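# Sort loose seals into bins by size, two arms

## Task

Put each loose seal into the bin that matches its size. A seal only counts if it stays in its bin on its own at the end, not because a gripper is still holding it. When finished, open the grippers and move the arms away.

## Robot and tools

Robot: two arms, left_arm and right_arm, each with a parallel two-finger gripper. Every pose is given in one shared scene frame. The origin sits on the table surface midway between the arms. +z is up, +x points out over the table, and left_arm is mounted on the +y side. The arm names do not tell you which side of an image an arm appears on.

Gripper geometry: the fingers point along the gripper's own +z axis and close along its y axis. The reported end_effector_position is the point between the finger pads, roughly 1 cm short of the tips. Quaternions are written w first (qw, qx, qy, qz).

Row format, used by both execute_actions and move: a single flat list of 16 numbers. The first 8 are for left_arm: x, y, z in metres, then qw, qx, qy, qz, then opening. The next 8 are the same fields for right_arm. Positions and quaternions are absolute target poses in the scene frame, not offsets. Opening runs from -1 (closed) to +1 (fully open, 0.094 m). Both arms must always be included. To keep an arm still, resend its pose from the last result, position and quaternion, with the opening it should keep. To hold an orientation steady, repeat the same quaternion in every row, because the reported one drifts.

execute_actions(actions): a list of at most 15 actions. Each action is a table of up to 15 rows, and each row lasts one control step of 1/30 s. If a table has fewer than 15 rows, its last row is held for the remaining steps. An empty list just returns the current state and images. Any action whose target is more than 0.6 m from its gripper's current position, along any gripper axis, is rejected for both arms. If the first action fails this check, or any action is malformed, nothing in the call runs. On every step the commanded pose is clipped to within 70 mm and 16 degrees of the measured pose, so a distant target can take several actions to reach. Position takes priority over orientation.

move(target, speed, blocking): drives each gripper in a straight line toward its absolute pose in a single 16-number row. Both paths finish at the same moment. speed is in m/s, from 0.002 to 0.5, default 0.25, and turning is limited to 2×speed rad/s. A move lasts 0.5 to 10 s and stops short if it would need longer. The opening is applied when the move starts. Moves do not avoid obstacles or the other arm, and a gripper can lag behind, drift off the path, or exceed speed, especially when the arm is nearly straight. The result includes a 'move:' line giving the ending (done, off_target, moving, held, fault) and any limits that acted (paced means the pose was clipped; held means a check blocked some steps), plus each gripper's distance from its target. With blocking=false the call returns after 0.5 s. Use wait(0) to check progress or stop to brake. Other moves and execute_actions calls are refused until the move has ended.

wait(seconds): 0 to 10 s. The arms keep their last command, and the wait returns early if a running move finishes. stop(): brakes the current move. It needs room to do so, and the fingers keep moving. zoom_image(camera, region): region is [x0, y0, x1, y1] in pixels, at most 504×504, measured from the top-left corner. Cameras: cam_head_left, cam_head_right, cam_left_wrist, cam_right_wrist, each 504×504. finished_scene(scene): ends scene 1 or 2 and cannot be undone. Its result shows whether the goal was met and gives the next scene's task. Replying without a tool call ends every remaining scene.

Reading results: the state line shows each gripper's pose. The reported hand position can be wrong, more so at long reach, and motions often end a centimetre or more short, usually too low. 'Hand target' is the pose the controller is currently heading for. A 'pose unreachable' line means the clearance check changed or blocked that arm's command. grip_measured is the finger opening on the same -1..1 scale, and the last joint value gives it in metres. Each gripper's reading can be off by about 1 mm. Joint limits (rad): waist ±2.880, shoulder 0 to 3.142, elbow 0 to 3.019, wrist pitch -1.693 to 1.571, wrist yaw ±1.571, wrist roll ±2.094.

Gripping: to hold a part, keep commanding an opening below grip_measured. About 0.03 below gives a firm grip, and less than that a lighter one. Finger force tops out around 50–62 N per pad and is lower on very thin parts. Something may occasionally tug on a held part or nudge a loose one.

Things to avoid: dropping seals, knocking anything off the table (that fails the scene), fast or deep pushes into contact, and letting the arms collide or press on each other. Motors heat up while carrying a load. A MOTOR HOT warning appears at 85 °C, and at 100 °C the arm faults and falls. The simulation keeps running while you think. Before finishing, release every seal inside its bin, open the grippers and move both arms clear.

Each tool is called after "Emit:" by a JSON object that holds its "api" and its "payload".

## Session

Emit:
{"api": "execute_actions", "payload": {"actions": []}}

Scene clock: 0.00 s.
left_arm: end_effector_position=(+0.1412, +0.0524, +0.2758) grip_measured=+1.000 end_effector_quat_wxyz=(+0.152, +0.962, +0.023, +0.227) | right_arm: end_effector_position=(+0.6285, -0.5281, +0.1449) grip_measured=+1.000 end_effector_quat_wxyz=(+0.239, +0.320, +0.705, +0.585)
Joint positions: left_arm=[-1.294  0.905  0.952 -1.154 -0.314  1.977  0.094] | right_arm=[-0.555  1.937  1.264  0.066 -1.212  1.033  0.094]
Joint velocities: left_arm=[-0.005  0.005 -0.002 -0.007 -0.037 -0.022  0.   ] | right_arm=[-0.024 -0.005 -0.002 -0.012  0.037 -0.022  0.   ]
Motor temperatures (°C, as the motors report them): left_arm=[26 27 27 24 23 23] | right_arm=[24 24 24 27 26 24]
Hand target (left_arm): +0.144, +0.046, +0.293; +0.169, +0.957, +0.026, +0.234
Hand target (right_arm): +0.635, -0.532, +0.155; +0.249, +0.312, +0.706, +0.584

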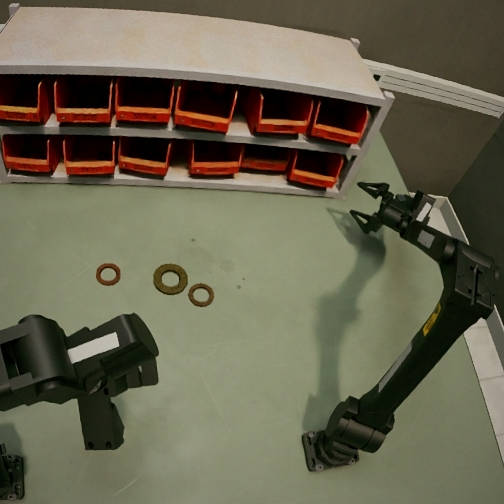

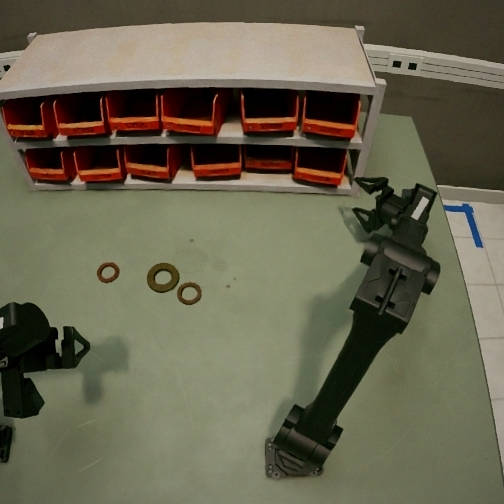

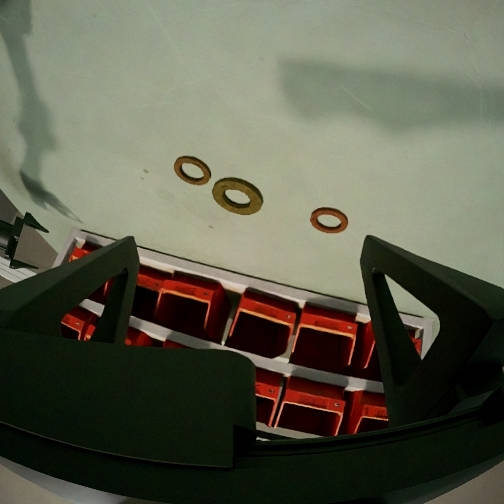

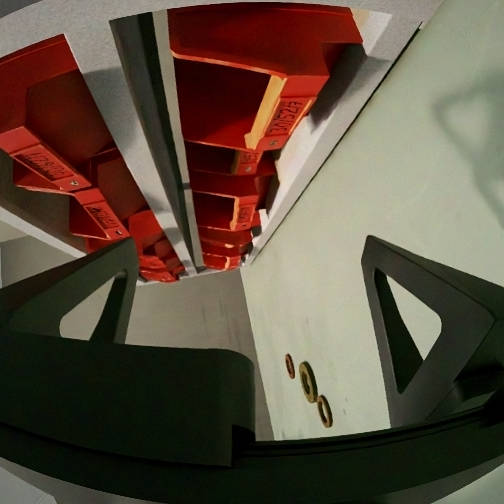

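Emit:
{"api": "move", "payload": {"target": [0.33,0.2,0.27,0.27,0.65,0.65,0.27,1, 0.5,-0.4,0.22,0.5,0.15,0.78,0.3,1], "speed": 0.4}}

Emit:
{"api": "move", "payload": {"target": [0.47,0.2,0.24,0.707,0,0.707,0,1, 0.47,-0.27,0.24,0.707,0,0.707,0,1], "speed": 0.4}}

Emit:
{"api": "zoom_image", "payload": {"camera": "cam_head_left", "region": [85, 240, 225, 320]}}

Scene clock: 4.73 s.
left_arm: end_effector_position=(+0.3237, +0.2027, +0.2604) grip_measured=+1.000 end_effector_quat_wxyz=(+0.252, +0.667, +0.645, +0.276) | right_arm: end_effector_position=(+0.5025, -0.3979, +0.2188) grip_measured=+1.000 end_effector_quat_wxyz=(+0.498, +0.161, +0.794, +0.309)
Joint positions: left_arm=[-0.638  0.916  0.836 -0.809 -0.38   1.205  0.094] | right_arm=[-0.311  1.272  0.684  0.202 -0.59   0.533  0.094]
Joint velocities: left_arm=[ 0.005 -0.005  0.002  0.002 -0.007 -0.037  0.   ] | right_arm=[-0.005 -0.005 -0.017  0.012 -0.051  0.037  0.   ]
Motor temperatures (°C, as the motors report them): left_arm=[26 27 28 24 23 23] | right_arm=[24 25 24 27 26 24]
Hand target (left_arm): +0.333, +0.200, +0.271; +0.268, +0.653, +0.650, +0.280
Hand target (right_arm): +0.503, -0.397, +0.224; +0.508, +0.152, +0.791, +0.306
Off the commanded pose (left_arm): 0.012 m, 3 deg.
Off the commanded pose (right_arm): 0.003 m, 2 deg.
move: off_target (left_arm)

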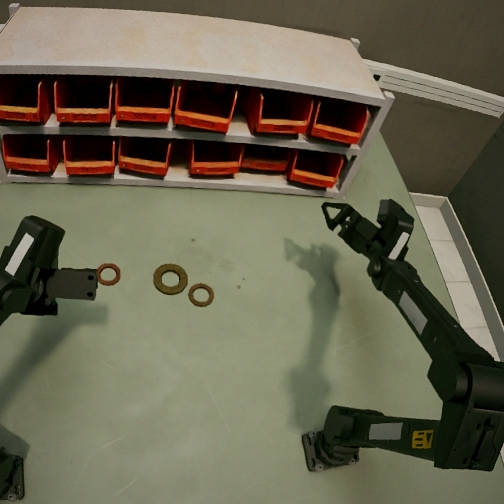

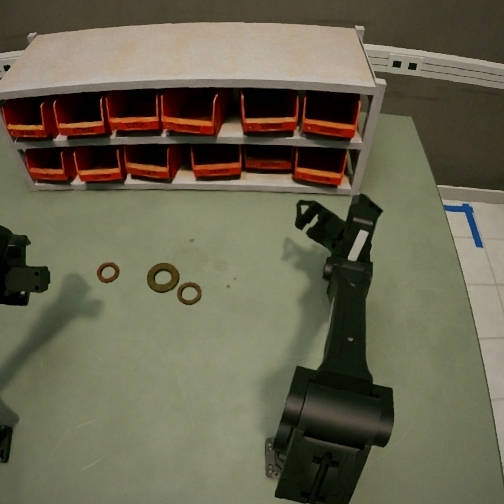

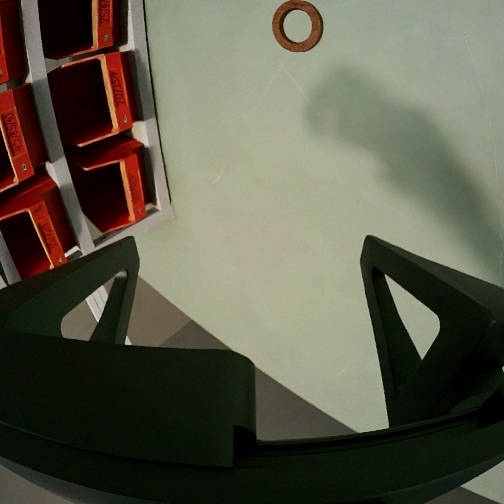

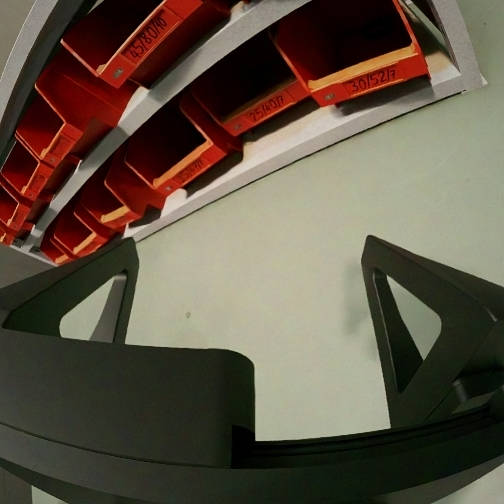

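Scene clock: 7.60 s.
left_arm: end_effector_position=(+0.4657, +0.2050, +0.2308) grip_measured=+1.000 end_effector_quat_wxyz=(+0.695, +0.005, +0.719, +0.014) | right_arm: end_effector_position=(+0.4711, -0.2675, +0.2425) grip_measured=+1.000 end_effector_quat_wxyz=(+0.706, +0.003, +0.708, +0.005)
Joint positions: left_arm=[-0.499  1.369  0.562  0.77  -0.411  0.012  0.094] | right_arm=[0.253 1.244 0.467 0.775 0.29  0.012 0.094]
Joint velocities: left_arm=[-0.005 -0.015 -0.007 -0.002 -0.007  0.037  0.   ] | right_arm=[-0.005 -0.005 -0.002  0.002  0.022 -0.007  0.   ]
Motor temperatures (°C, as the motors report them): left_arm=[26 27 28 24 23 23] | right_arm=[24 24 25 27 26 24]
Hand target (left_arm): +0.469, +0.199, +0.240; +0.706, -0.003, +0.708, +0.002
Hand target (right_arm): +0.471, -0.266, +0.240; +0.708, -0.000, +0.707, +0.003
Off the commanded pose (left_arm): 0.011 m, 3 deg.
Off the commanded pose (right_arm): 0.004 m, 1 deg.
move: off_target (left_arm)

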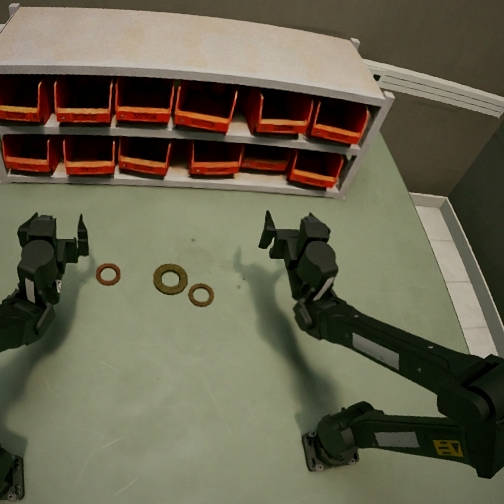

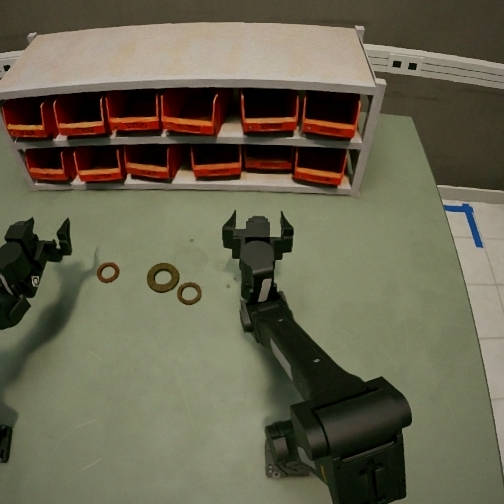

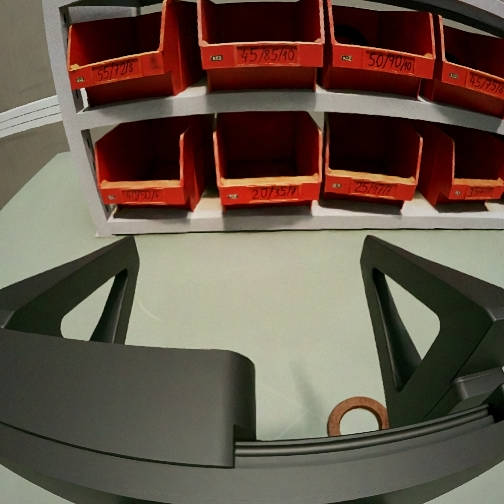

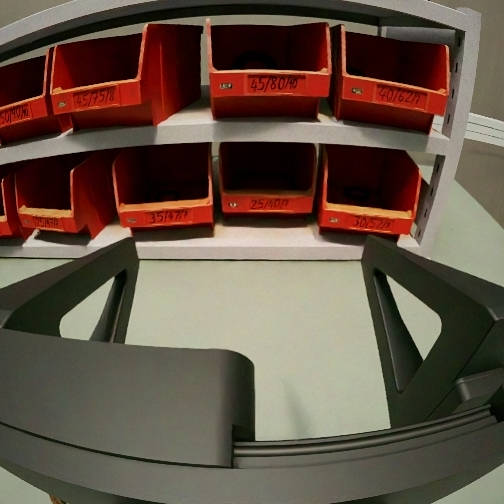

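Region (85, 240, 225, 320) of cam_head_left's 504x504 image, scaled by 3.600, with more detail than that image has; it fills the top 288 rows of this view, and the rest is white.

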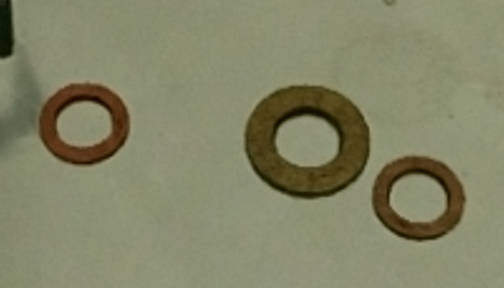

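Emit:
{"api": "move", "payload": {"target": [0.45,0.2,0.12,0.42,0,0.907,0,1, 0.412,-0.088,0.06,0.42,0,0.907,0,0.7]}}

Scene clock: 10.87 s.
left_arm: end_effector_position=(+0.4313, +0.2034, +0.1014) grip_measured=+1.000 end_effector_quat_wxyz=(+0.408, +0.017, +0.913, +0.009) | right_arm: end_effector_position=(+0.4007, -0.0976, +0.0447) grip_measured=+0.701 end_effector_quat_wxyz=(+0.408, -0.001, +0.913, -0.010)
Joint positions: left_arm=[-0.488  1.376  0.671 -0.063 -0.287 -0.227  0.094] | right_arm=[ 0.73   1.562  0.691 -0.034  0.56   0.57   0.08 ]
Joint velocities: left_arm=[-0.005 -0.005 -0.007  0.007 -0.066  0.051  0.   ] | right_arm=[-0.005 -0.005 -0.017  0.002 -0.066  0.081  0.   ]
Motor temperatures (°C, as the motors report them): left_arm=[26 27 29 24 23 23] | right_arm=[24 24 25 27 26 24]
Hand target (left_arm): +0.452, +0.199, +0.120; +0.422, +0.004, +0.907, +0.001
Hand target (right_arm): +0.413, -0.084, +0.056; +0.416, +0.006, +0.909, +0.002
Off the commanded pose (left_arm): 0.027 m, 3 deg.
Off the commanded pose (right_arm): 0.021 m, 2 deg.
move: off_target (left_arm, right_arm)

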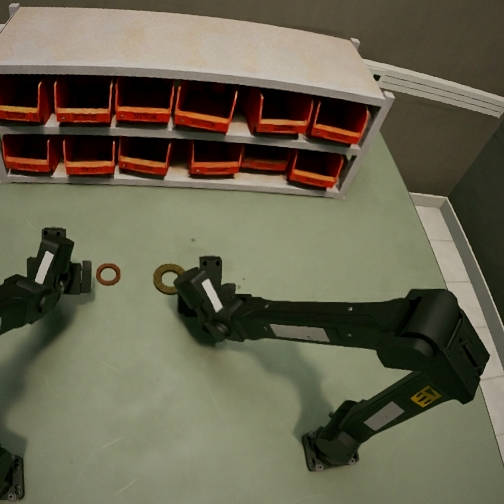

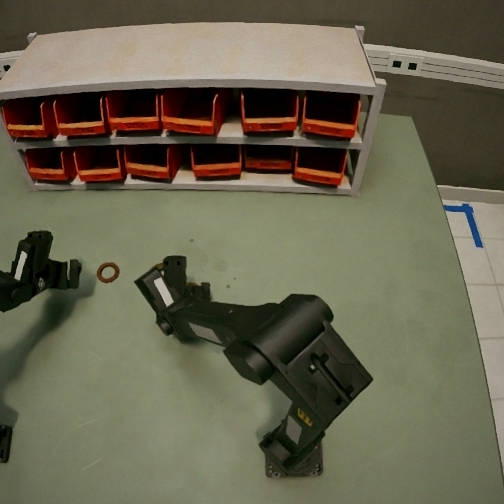

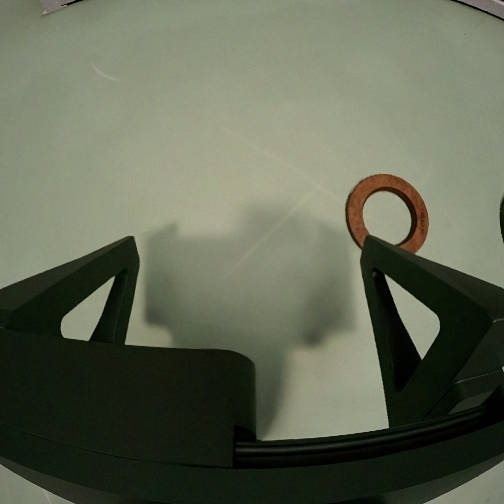

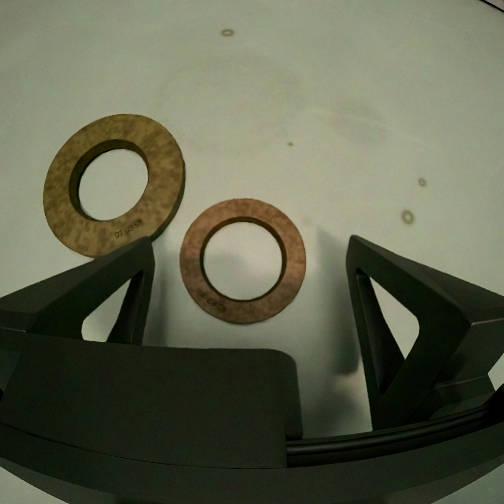

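Emit:
{"api": "zoom_image", "payload": {"camera": "cam_right_wrist", "region": [90, 200, 170, 260]}}

Emit:
{"api": "move", "payload": {"target": [0.45,0.2,0.12,0.42,0,0.907,0,-0.2, 0.408,-0.088,0.008,0.42,0,0.907,0,0.6], "speed": 0.06}}

Region (90, 200, 170, 260) of cam_right_wrist's 504x504 image, scaled by 6.300, with more detail than that image has; it fills the top 378 rows of this view, and the rest is white.

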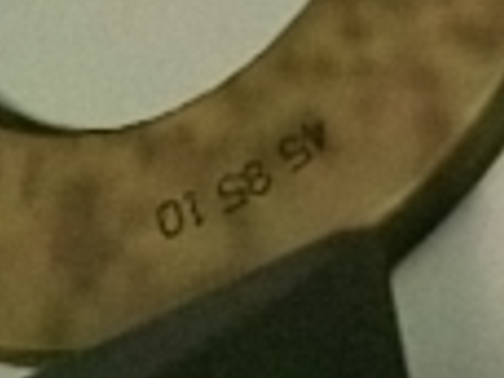

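Scene clock: 13.40 s.
left_arm: end_effector_position=(+0.4300, +0.2039, +0.1001) grip_measured=-0.198 end_effector_quat_wxyz=(+0.405, +0.013, +0.914, +0.008) | right_arm: end_effector_position=(+0.4094, -0.0896, +0.0148) grip_measured=+0.601 end_effector_quat_wxyz=(+0.422, +0.006, +0.907, +0.002)
Joint positions: left_arm=[-0.488  1.376  0.671 -0.071 -0.287 -0.237  0.038] | right_arm=[0.73  1.67  0.683 0.12  0.563 0.573 0.075]
Joint velocities: left_arm=[-0.005 -0.015  0.002 -0.012 -0.022 -0.066 -0.001] | right_arm=[-0.005 -0.005 -0.002  0.002  0.037  0.022 -0.   ]
Motor temperatures (°C, as the motors report them): left_arm=[26 27 29 24 23 23] | right_arm=[24 24 25 27 26 24]
Hand target (left_arm): +0.448, +0.200, +0.121; +0.420, +0.000, +0.907, +0.000
Hand target (right_arm): +0.408, -0.088, +0.007; +0.420, -0.000, +0.907, -0.000
Off the commanded pose (left_arm): 0.028 m, 3 deg.
Off the commanded pose (right_arm): 0.007 m, 1 deg.
move: off_target (left_arm)

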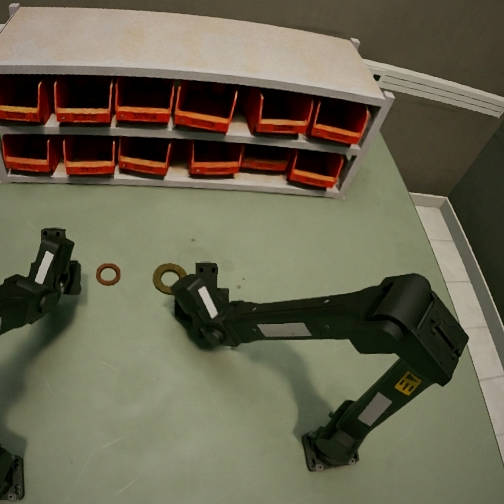

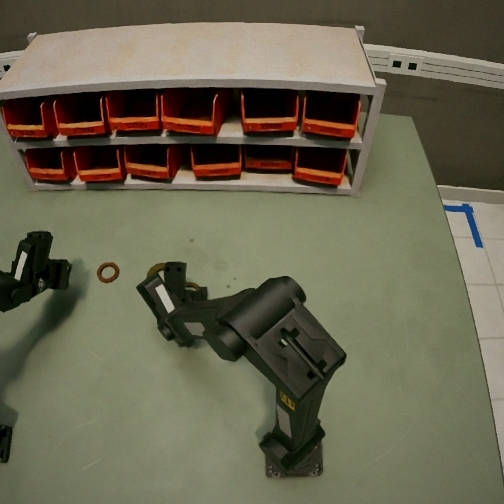

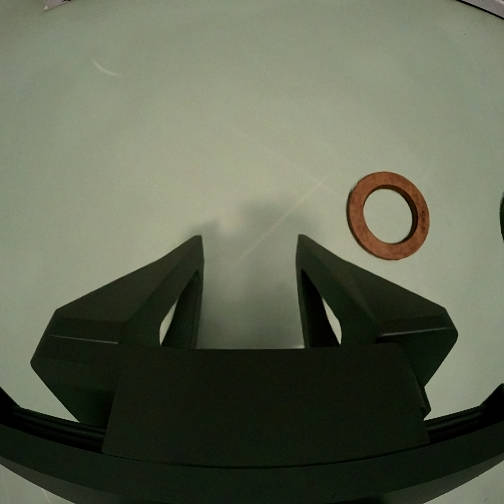

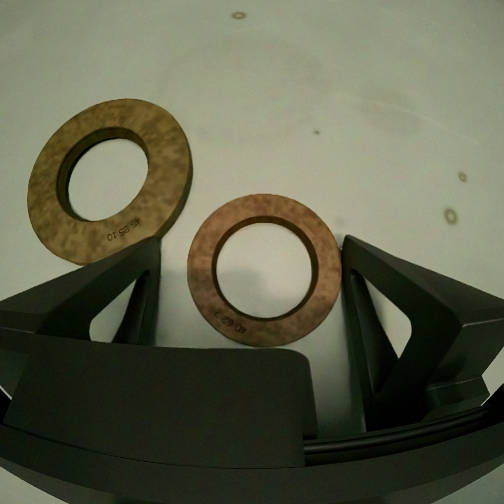

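Emit:
{"api": "execute_actions", "payload": {"actions": [[[0.45,0.2,0.12,0.42,0,0.907,0,-0.2, 0.404,-0.096,0.026,0.42,0,0.907,0,0.6]],[[0.45,0.2,0.12,0.42,0,0.907,0,-0.2, 0.401,-0.096,0.005,0.42,0,0.907,0,0.55]],[[0.45,0.2,0.12,0.42,0,0.907,0,-0.2, 0.401,-0.096,0.005,0.42,0,0.907,0,0.27]]]}}

Scene clock: 16.03 s.
left_arm: end_effector_position=(+0.4300, +0.2039, +0.1001) grip_measured=-0.198 end_effector_quat_wxyz=(+0.405, +0.012, +0.914, +0.008) | right_arm: end_effector_position=(+0.4037, -0.0951, +0.0143) grip_measured=+0.285 end_effector_quat_wxyz=(+0.425, +0.006, +0.905, +0.004)
Joint positions: left_arm=[-0.488  1.376  0.671 -0.071 -0.287 -0.238  0.038] | right_arm=[0.73  1.657 0.655 0.145 0.563 0.568 0.06 ]
Joint velocities: left_arm=[ 0.005 -0.015 -0.022  0.002 -0.007 -0.007 -0.   ] | right_arm=[-0.005  0.005 -0.007 -0.007 -0.037 -0.037 -0.001]
Motor temperatures (°C, as the motors report them): left_arm=[26 27 29 24 23 23] | right_arm=[24 25 25 27 26 24]
Hand target (left_arm): +0.448, +0.200, +0.121; +0.420, +0.000, +0.907, +0.000
Hand target (right_arm): +0.401, -0.096, +0.005; +0.420, +0.000, +0.908, +0.000
Off the commanded pose (left_arm): 0.028 m, 3 deg.
Off the commanded pose (right_arm): 0.010 m, 1 deg.

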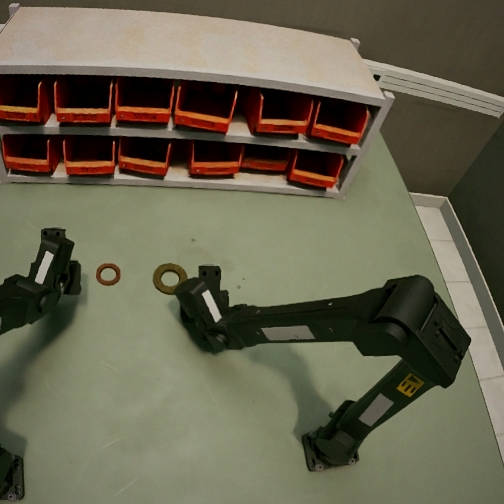

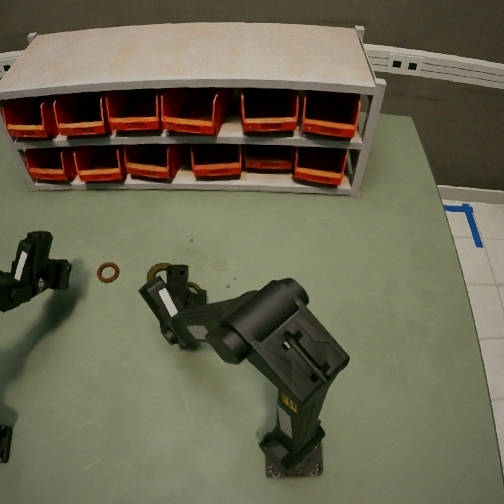

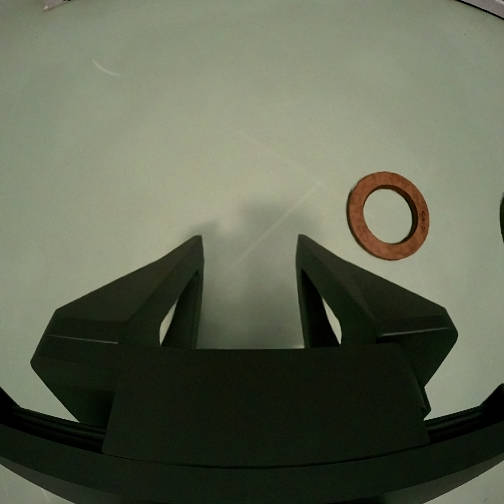

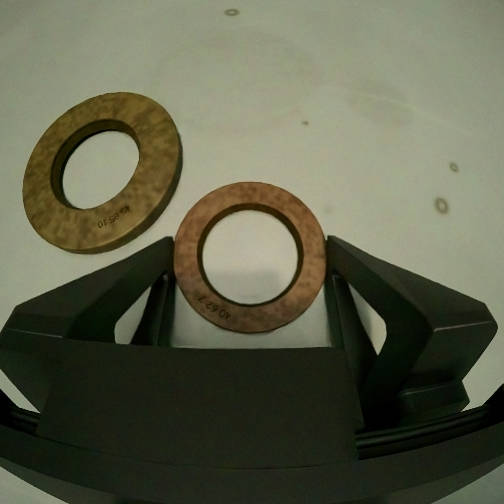

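Emit:
{"api": "move", "payload": {"target": [0.45,0.2,0.12,0.42,0,0.907,0,-0.2, 0.41,-0.12,0.08,0.42,0,0.907,0,0.255], "speed": 0.15}}

Emit:
{"api": "move", "payload": {"target": [0.45,-0.085,0.075,0.391,0.191,0.896,-0.083,-0.2, 0.68,-0.43,0.365,0.65,0,0.76,0,0.255], "speed": 0.3}}

Scene clock: 18.47 s.
left_arm: end_effector_position=(+0.4300, +0.2039, +0.1001) grip_measured=-0.198 end_effector_quat_wxyz=(+0.405, +0.012, +0.914, +0.008) | right_arm: end_effector_position=(+0.4040, -0.1234, +0.0753) grip_measured=+0.274 end_effector_quat_wxyz=(+0.419, +0.001, +0.908, -0.001)
Joint positions: left_arm=[-0.488  1.376  0.671 -0.071 -0.287 -0.238  0.038] | right_arm=[ 0.672  1.447  0.654 -0.055  0.523  0.514  0.06 ]
Joint velocities: left_arm=[-0.015  0.005 -0.007 -0.002  0.051 -0.022  0.   ] | right_arm=[-0.015 -0.024  0.007 -0.002  0.007  0.037 -0.   ]
Motor temperatures (°C, as the motors report them): left_arm=[26 27 30 24 23 23] | right_arm=[24 25 25 27 26 24]
Hand target (left_arm): +0.448, +0.200, +0.121; +0.420, +0.000, +0.907, +0.000
Hand target (right_arm): +0.410, -0.120, +0.082; +0.421, +0.000, +0.907, +0.000
Off the commanded pose (left_arm): 0.028 m, 3 deg.
Off the commanded pose (right_arm): 0.008 m, 0 deg.
move: off_target (left_arm)

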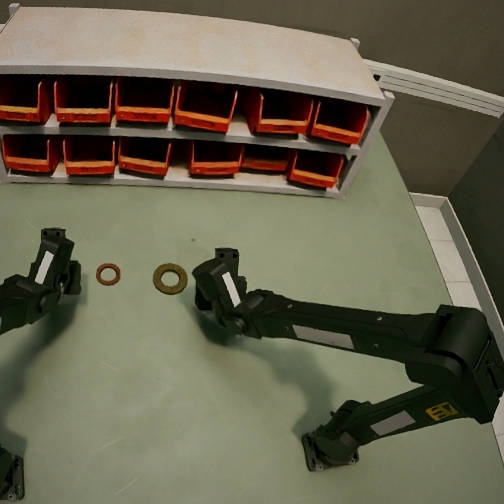

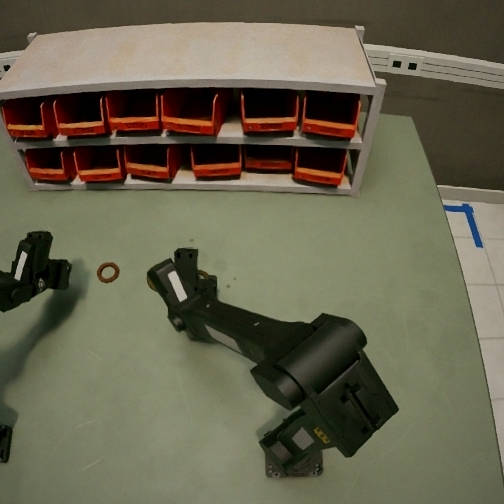

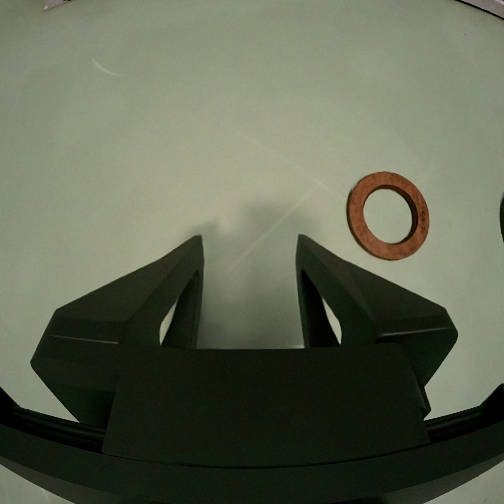

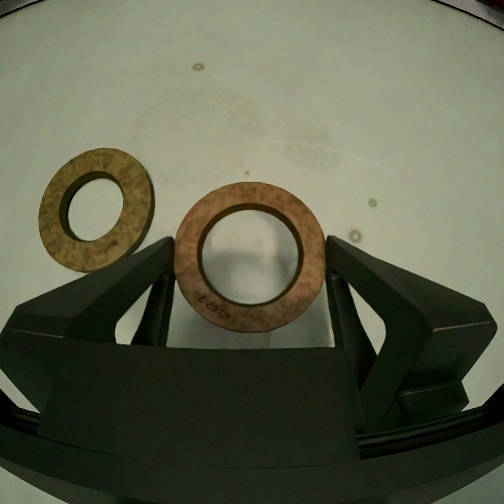

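Scene clock: 20.63 s.
left_arm: end_effector_position=(+0.4307, -0.0720, +0.0621) grip_measured=-0.198 end_effector_quat_wxyz=(+0.381, +0.190, +0.901, -0.081) | right_arm: end_effector_position=(+0.6610, -0.4405, +0.3415) grip_measured=+0.274 end_effector_quat_wxyz=(+0.633, +0.002, +0.774, +0.001)
Joint positions: left_arm=[-0.905  1.77   1.047 -0.086 -0.274 -0.278  0.038] | right_arm=[-0.207  1.503  1.177  0.125 -0.163 -0.029  0.06 ]
Joint velocities: left_arm=[-0.015 -0.015  0.012  0.007 -0.022  0.007 -0.   ] | right_arm=[-0.005 -0.005 -0.007  0.007  0.007  0.007  0.   ]
Motor temperatures (°C, as the motors report them): left_arm=[26 27 30 24 23 23] | right_arm=[24 25 26 27 26 24]
Hand target (left_arm): +0.443, -0.088, +0.076; +0.391, +0.189, +0.896, -0.089
Hand target (right_arm): +0.675, -0.439, +0.367; +0.653, -0.007, +0.757, -0.002
Off the commanded pose (left_arm): 0.027 m, 1 deg.
Off the commanded pose (right_arm): 0.032 m, 2 deg.
move: off_target (left_arm, right_arm)

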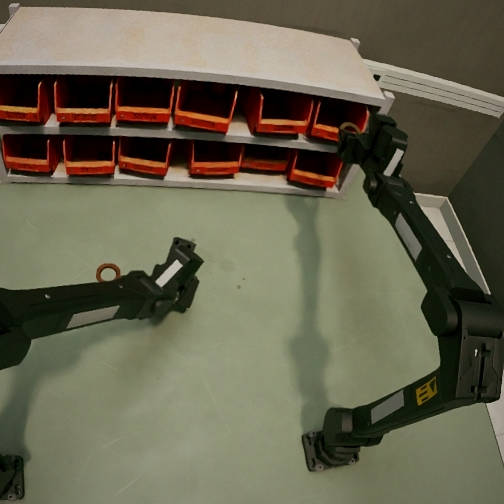

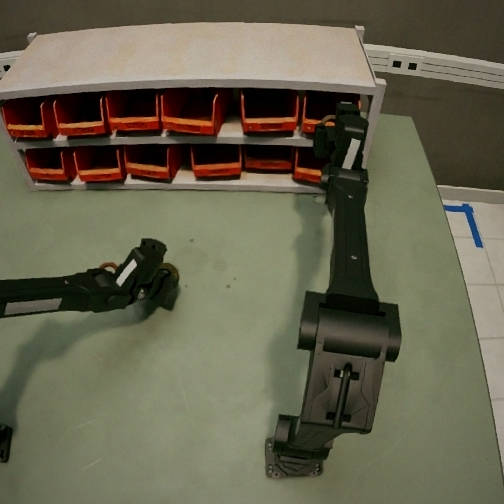

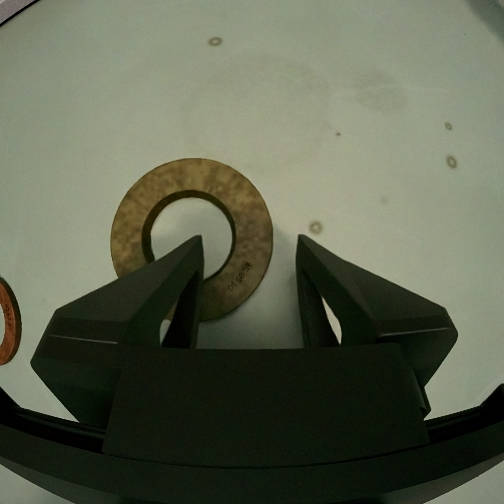

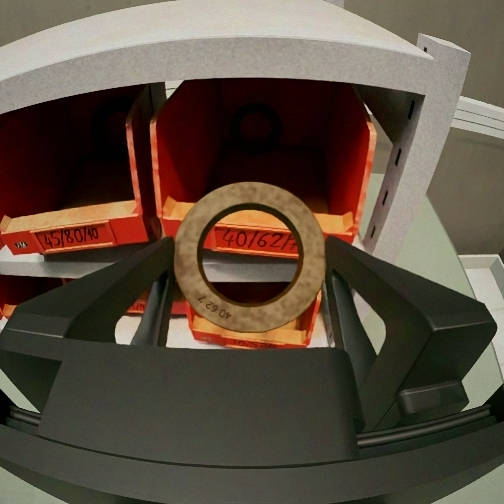

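Emit:
{"api": "move", "payload": {"target": [0.448,-0.086,0.04,0.391,0.191,0.896,-0.083,-0.2, 0.79,-0.447,0.352,0.65,0,0.76,0,0.255], "speed": 0.1}}

Scene clock: 23.30 s.
left_arm: end_effector_position=(+0.4330, -0.0741, +0.0335) grip_measured=-0.198 end_effector_quat_wxyz=(+0.376, +0.191, +0.903, -0.076) | right_arm: end_effector_position=(+0.7741, -0.4519, +0.3247) grip_measured=+0.274 end_effector_quat_wxyz=(+0.635, +0.001, +0.773, -0.001)
Joint positions: left_arm=[-0.905  1.831  1.047 -0.039 -0.276 -0.278  0.038] | right_arm=[-0.194  1.799  1.503  0.099 -0.148 -0.029  0.06 ]
Joint velocities: left_arm=[-0.005 -0.005 -0.002 -0.002 -0.095 -0.022  0.   ] | right_arm=[-0.024 -0.015  0.002 -0.017 -0.051  0.007  0.   ]
Motor temperatures (°C, as the motors report them): left_arm=[26 28 30 24 23 23] | right_arm=[24 25 26 27 26 24]
Hand target (left_arm): +0.447, -0.086, +0.041; +0.391, +0.191, +0.896, -0.083
Hand target (right_arm): +0.787, -0.448, +0.350; +0.650, -0.000, +0.760, +0.000
Off the commanded pose (left_arm): 0.020 m, 2 deg.
Off the commanded pose (right_arm): 0.032 m, 2 deg.
move: off_target (left_arm, right_arm)

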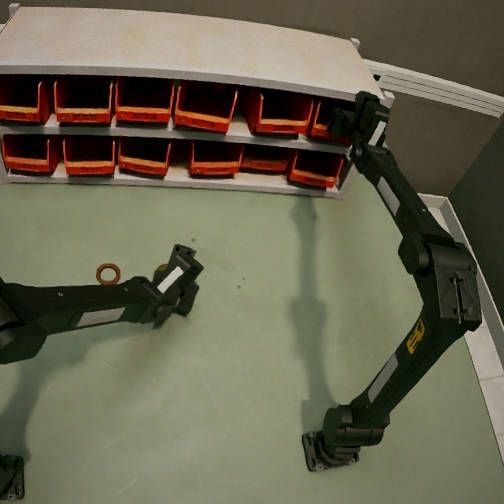

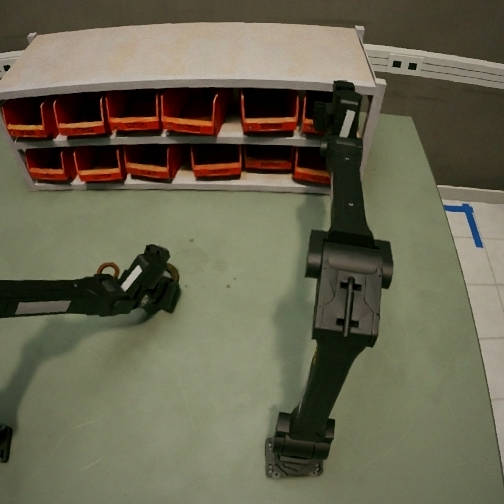

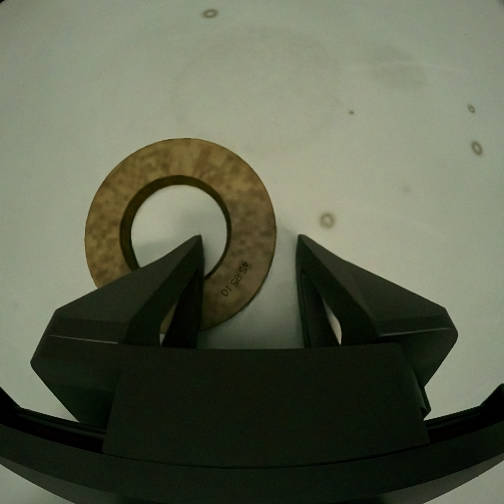

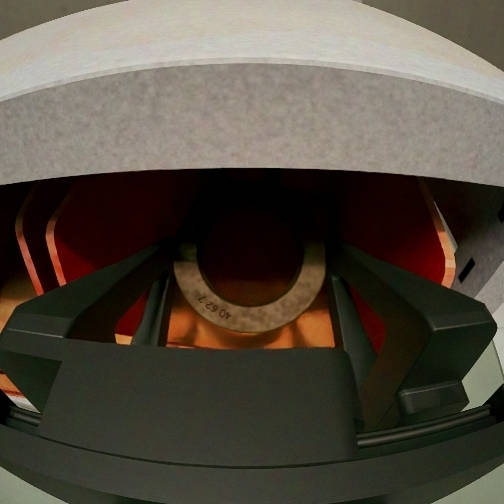

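Emit:
{"api": "move", "payload": {"target": [0.46,-0.092,0.041,0.391,0.191,0.896,-0.083,-0.2, 0.803,-0.448,0.328,0.635,0,0.773,0,0.255], "speed": 0.05}}

Emit:
{"api": "execute_actions", "payload": {"actions": [[[0.458,-0.091,0.03,0.391,0.191,0.896,-0.083,-0.2, 0.803,-0.448,0.328,0.635,0,0.773,0,0.39]]]}}

Scene clock: 26.93 s.
left_arm: end_effector_position=(+0.4396, -0.0791, +0.0305) grip_measured=-0.198 end_effector_quat_wxyz=(+0.377, +0.193, +0.903, -0.076) | right_arm: end_effector_position=(+0.7870, -0.4517, +0.3077) grip_measured=+0.274 end_effector_quat_wxyz=(+0.622, +0.003, +0.783, -0.000)
Joint positions: left_arm=[-0.903  1.853  1.07  -0.039 -0.274 -0.272  0.038] | right_arm=[-0.19   1.842  1.539  0.073 -0.142 -0.03   0.06 ]
Joint velocities: left_arm=[-0.005  0.005 -0.017 -0.002  0.022  0.007 -0.001] | right_arm=[-0.015 -0.005  0.007  0.002  0.051 -0.022 -0.001]
Motor temperatures (°C, as the motors report them): left_arm=[26 28 30 25 23 23] | right_arm=[24 25 27 27 26 24]
Hand target (left_arm): +0.459, -0.091, +0.042; +0.392, +0.191, +0.896, -0.083
Hand target (right_arm): +0.801, -0.448, +0.328; +0.635, +0.000, +0.772, +0.000
Off the commanded pose (left_arm): 0.026 m, 2 deg.
Off the commanded pose (right_arm): 0.026 m, 2 deg.
move: off_target (left_arm, right_arm)

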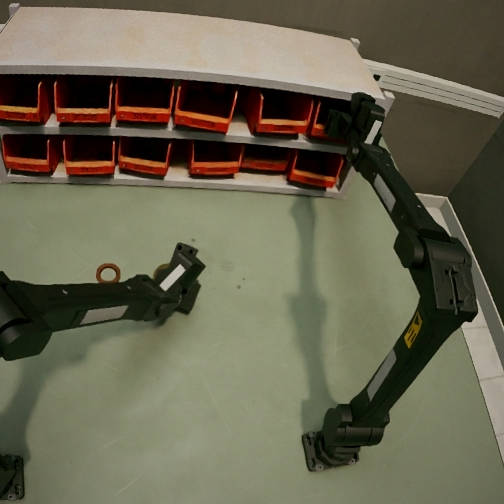

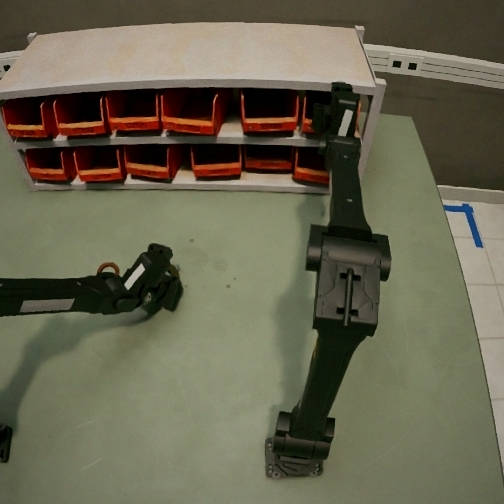

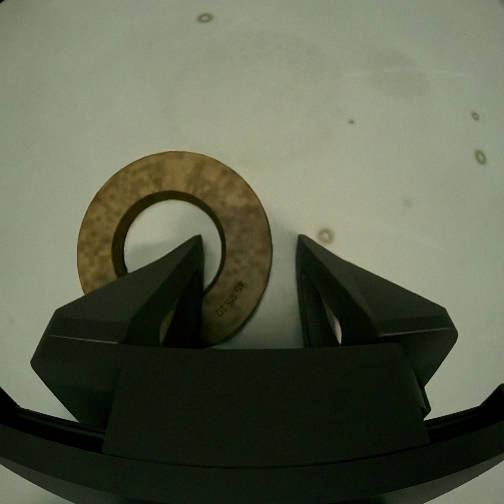

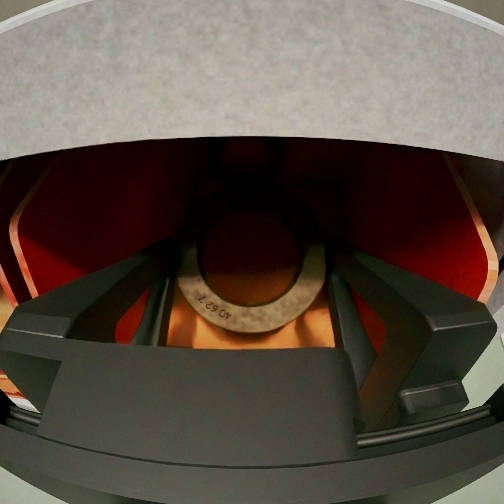

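Scene clock: 27.43 s.
left_arm: end_effector_position=(+0.4417, -0.0802, +0.0289) grip_measured=-0.198 end_effector_quat_wxyz=(+0.381, +0.192, +0.901, -0.078) | right_arm: end_effector_position=(+0.7870, -0.4517, +0.3076) grip_measured=+0.389 end_effector_quat_wxyz=(+0.622, +0.003, +0.783, -0.000)
Joint positions: left_arm=[-0.902  1.861  1.07  -0.021 -0.275 -0.27   0.038] | right_arm=[-0.19   1.842  1.539  0.073 -0.142 -0.03   0.065]
Joint velocities: left_arm=[-0.015 -0.005  0.007 -0.007  0.051  0.007  0.   ] | right_arm=[-0.015 -0.005  0.012 -0.007  0.007 -0.007  0.   ]
Motor temperatures (°C, as the motors report them): left_arm=[26 28 30 25 23 23] | right_arm=[24 25 27 27 26 24]
Hand target (left_arm): +0.457, -0.090, +0.030; +0.391, +0.191, +0.896, -0.083
Hand target (right_arm): +0.801, -0.448, +0.328; +0.635, -0.000, +0.773, +0.000
Off the commanded pose (left_arm): 0.020 m, 1 deg.
Off the commanded pose (right_arm): 0.026 m, 2 deg.

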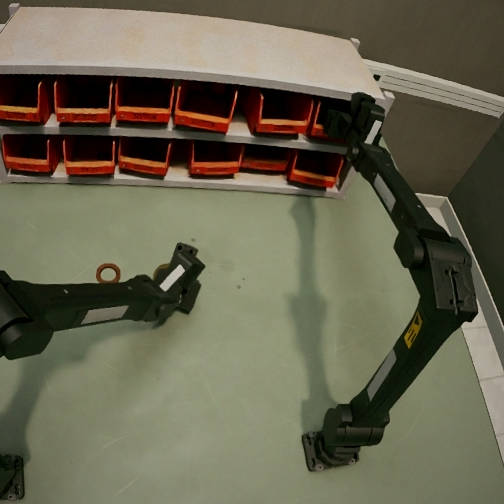

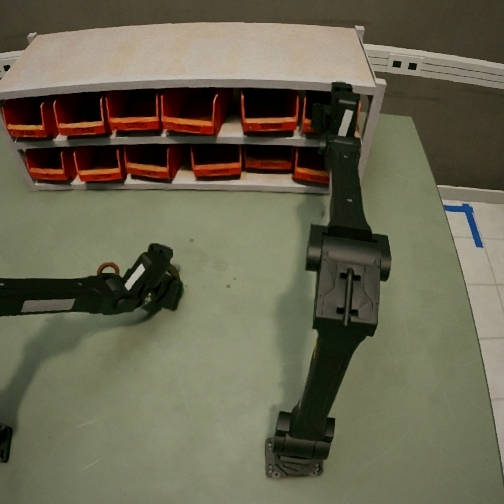

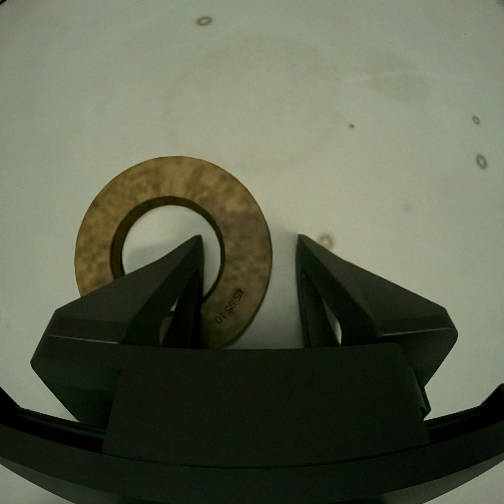

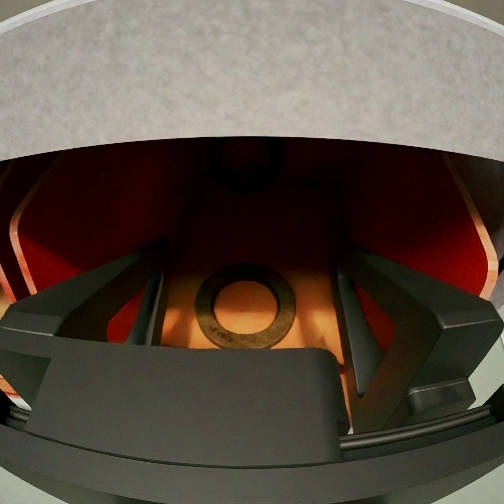

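Emit:
{"api": "move", "payload": {"target": [0.459,-0.088,0.018,0.391,0.191,0.896,-0.083,-0.2, 0.68,-0.445,0.365,0.635,0,0.773,0,0.33], "speed": 0.18}}

Emit:
{"api": "move", "payload": {"target": [0.459,-0.088,0.018,0.391,0.191,0.896,-0.083,-0.615, 0.55,-0.38,0.27,0.55,0,0.835,0,0.7]}}

Scene clock: 29.83 s.
left_arm: end_effector_position=(+0.4459, -0.0828, +0.0279) grip_measured=-0.198 end_effector_quat_wxyz=(+0.390, +0.190, +0.897, -0.084) | right_arm: end_effector_position=(+0.6807, -0.4397, +0.3715) grip_measured=+0.331 end_effector_quat_wxyz=(+0.640, -0.002, +0.768, -0.000)
Joint positions: left_arm=[-0.9    1.872  1.07   0.014 -0.273 -0.268  0.038] | right_arm=[-0.2    1.531  1.278  0.068 -0.16  -0.033  0.063]
Joint velocities: left_arm=[ 0.005 -0.005 -0.022  0.002  0.007  0.051  0.001] | right_arm=[-0.005 -0.005  0.012 -0.007 -0.051 -0.022  0.   ]
Motor temperatures (°C, as the motors report them): left_arm=[26 28 30 25 23 23] | right_arm=[24 25 27 27 26 24]
Hand target (left_arm): +0.458, -0.088, +0.018; +0.391, +0.191, +0.896, -0.083
Hand target (right_arm): +0.680, -0.444, +0.366; +0.635, -0.000, +0.773, -0.000
Off the commanded pose (left_arm): 0.017 m, 0 deg.
Off the commanded pose (right_arm): 0.008 m, 1 deg.
move: off_target (left_arm)

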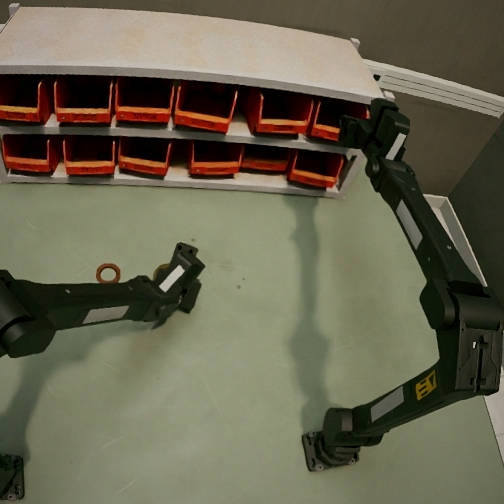

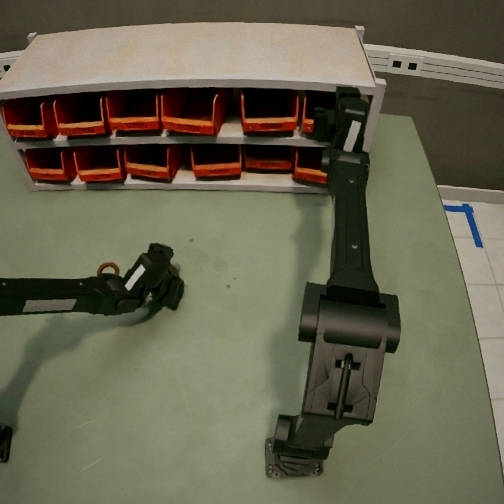

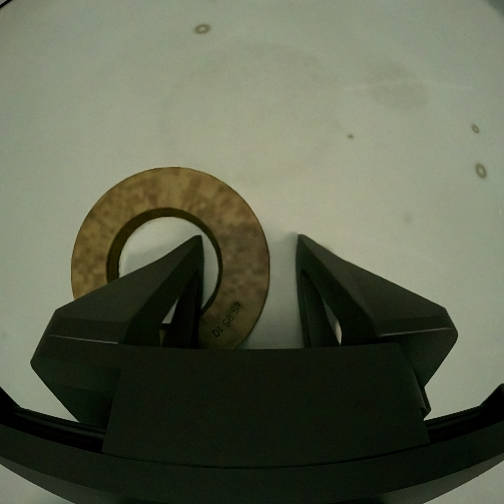

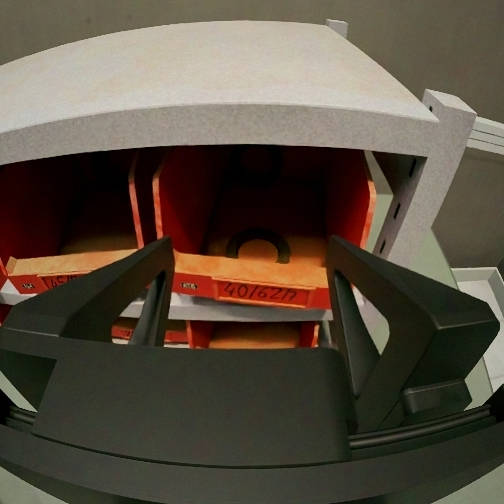

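Scene clock: 30.97 s.
left_arm: end_effector_position=(+0.4471, -0.0814, +0.0280) grip_measured=-0.581 end_effector_quat_wxyz=(+0.391, +0.188, +0.897, -0.082) | right_arm: end_effector_position=(+0.5525, -0.3791, +0.2657) grip_measured=+0.699 end_effector_quat_wxyz=(+0.548, -0.001, +0.836, -0.001)
Joint positions: left_arm=[-0.898  1.872  1.07   0.014 -0.277 -0.267  0.02 ] | right_arm=[-0.094  1.27   0.871 -0.012 -0.048 -0.024  0.08 ]
Joint velocities: left_arm=[-0.005 -0.005  0.012 -0.002 -0.022  0.022 -0.001] | right_arm=[-0.005 -0.015  0.007  0.007  0.066 -0.051 -0.   ]
Motor temperatures (°C, as the motors report them): left_arm=[26 28 30 25 23 23] | right_arm=[24 25 27 27 26 24]
Hand target (left_arm): +0.458, -0.088, +0.018; +0.391, +0.191, +0.896, -0.083
Hand target (right_arm): +0.552, -0.378, +0.272; +0.550, +0.002, +0.835, +0.001
Off the commanded pose (left_arm): 0.017 m, 0 deg.
Off the commanded pose (right_arm): 0.005 m, 0 deg.
move: off_target (left_arm)

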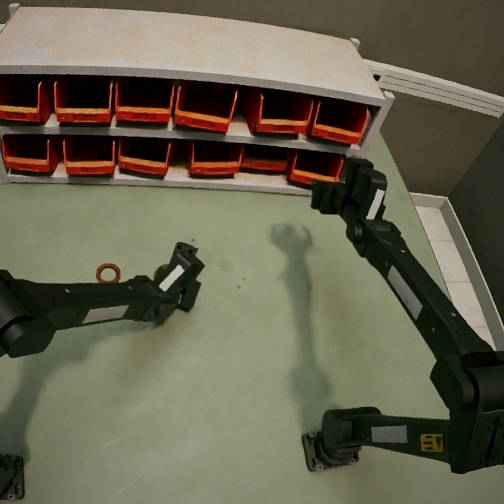

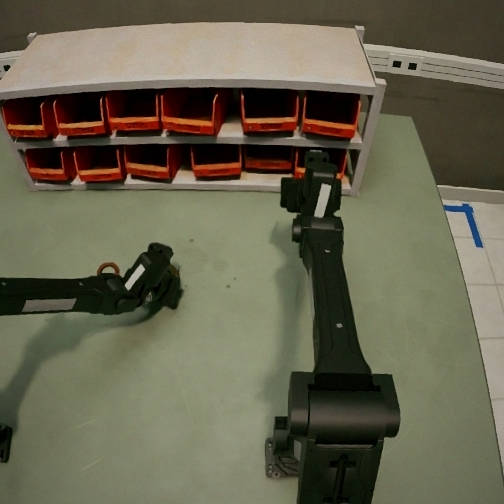

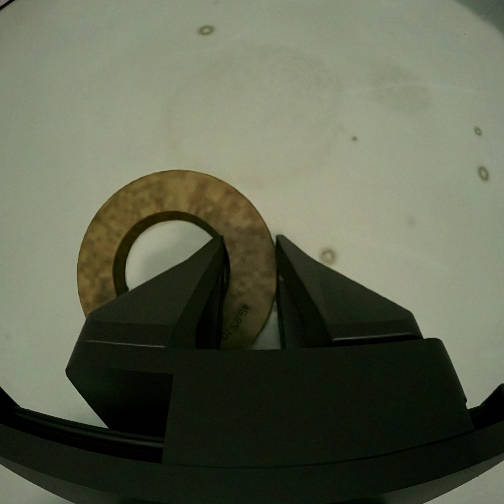

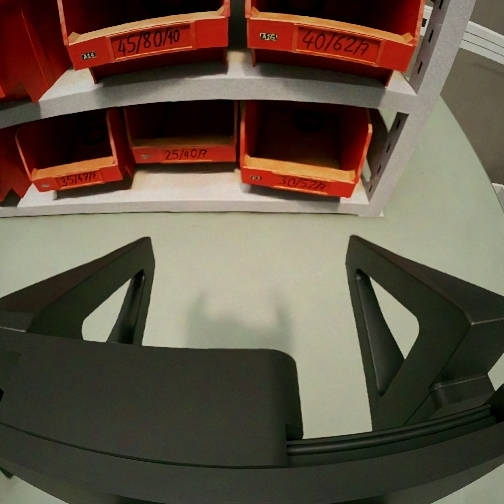

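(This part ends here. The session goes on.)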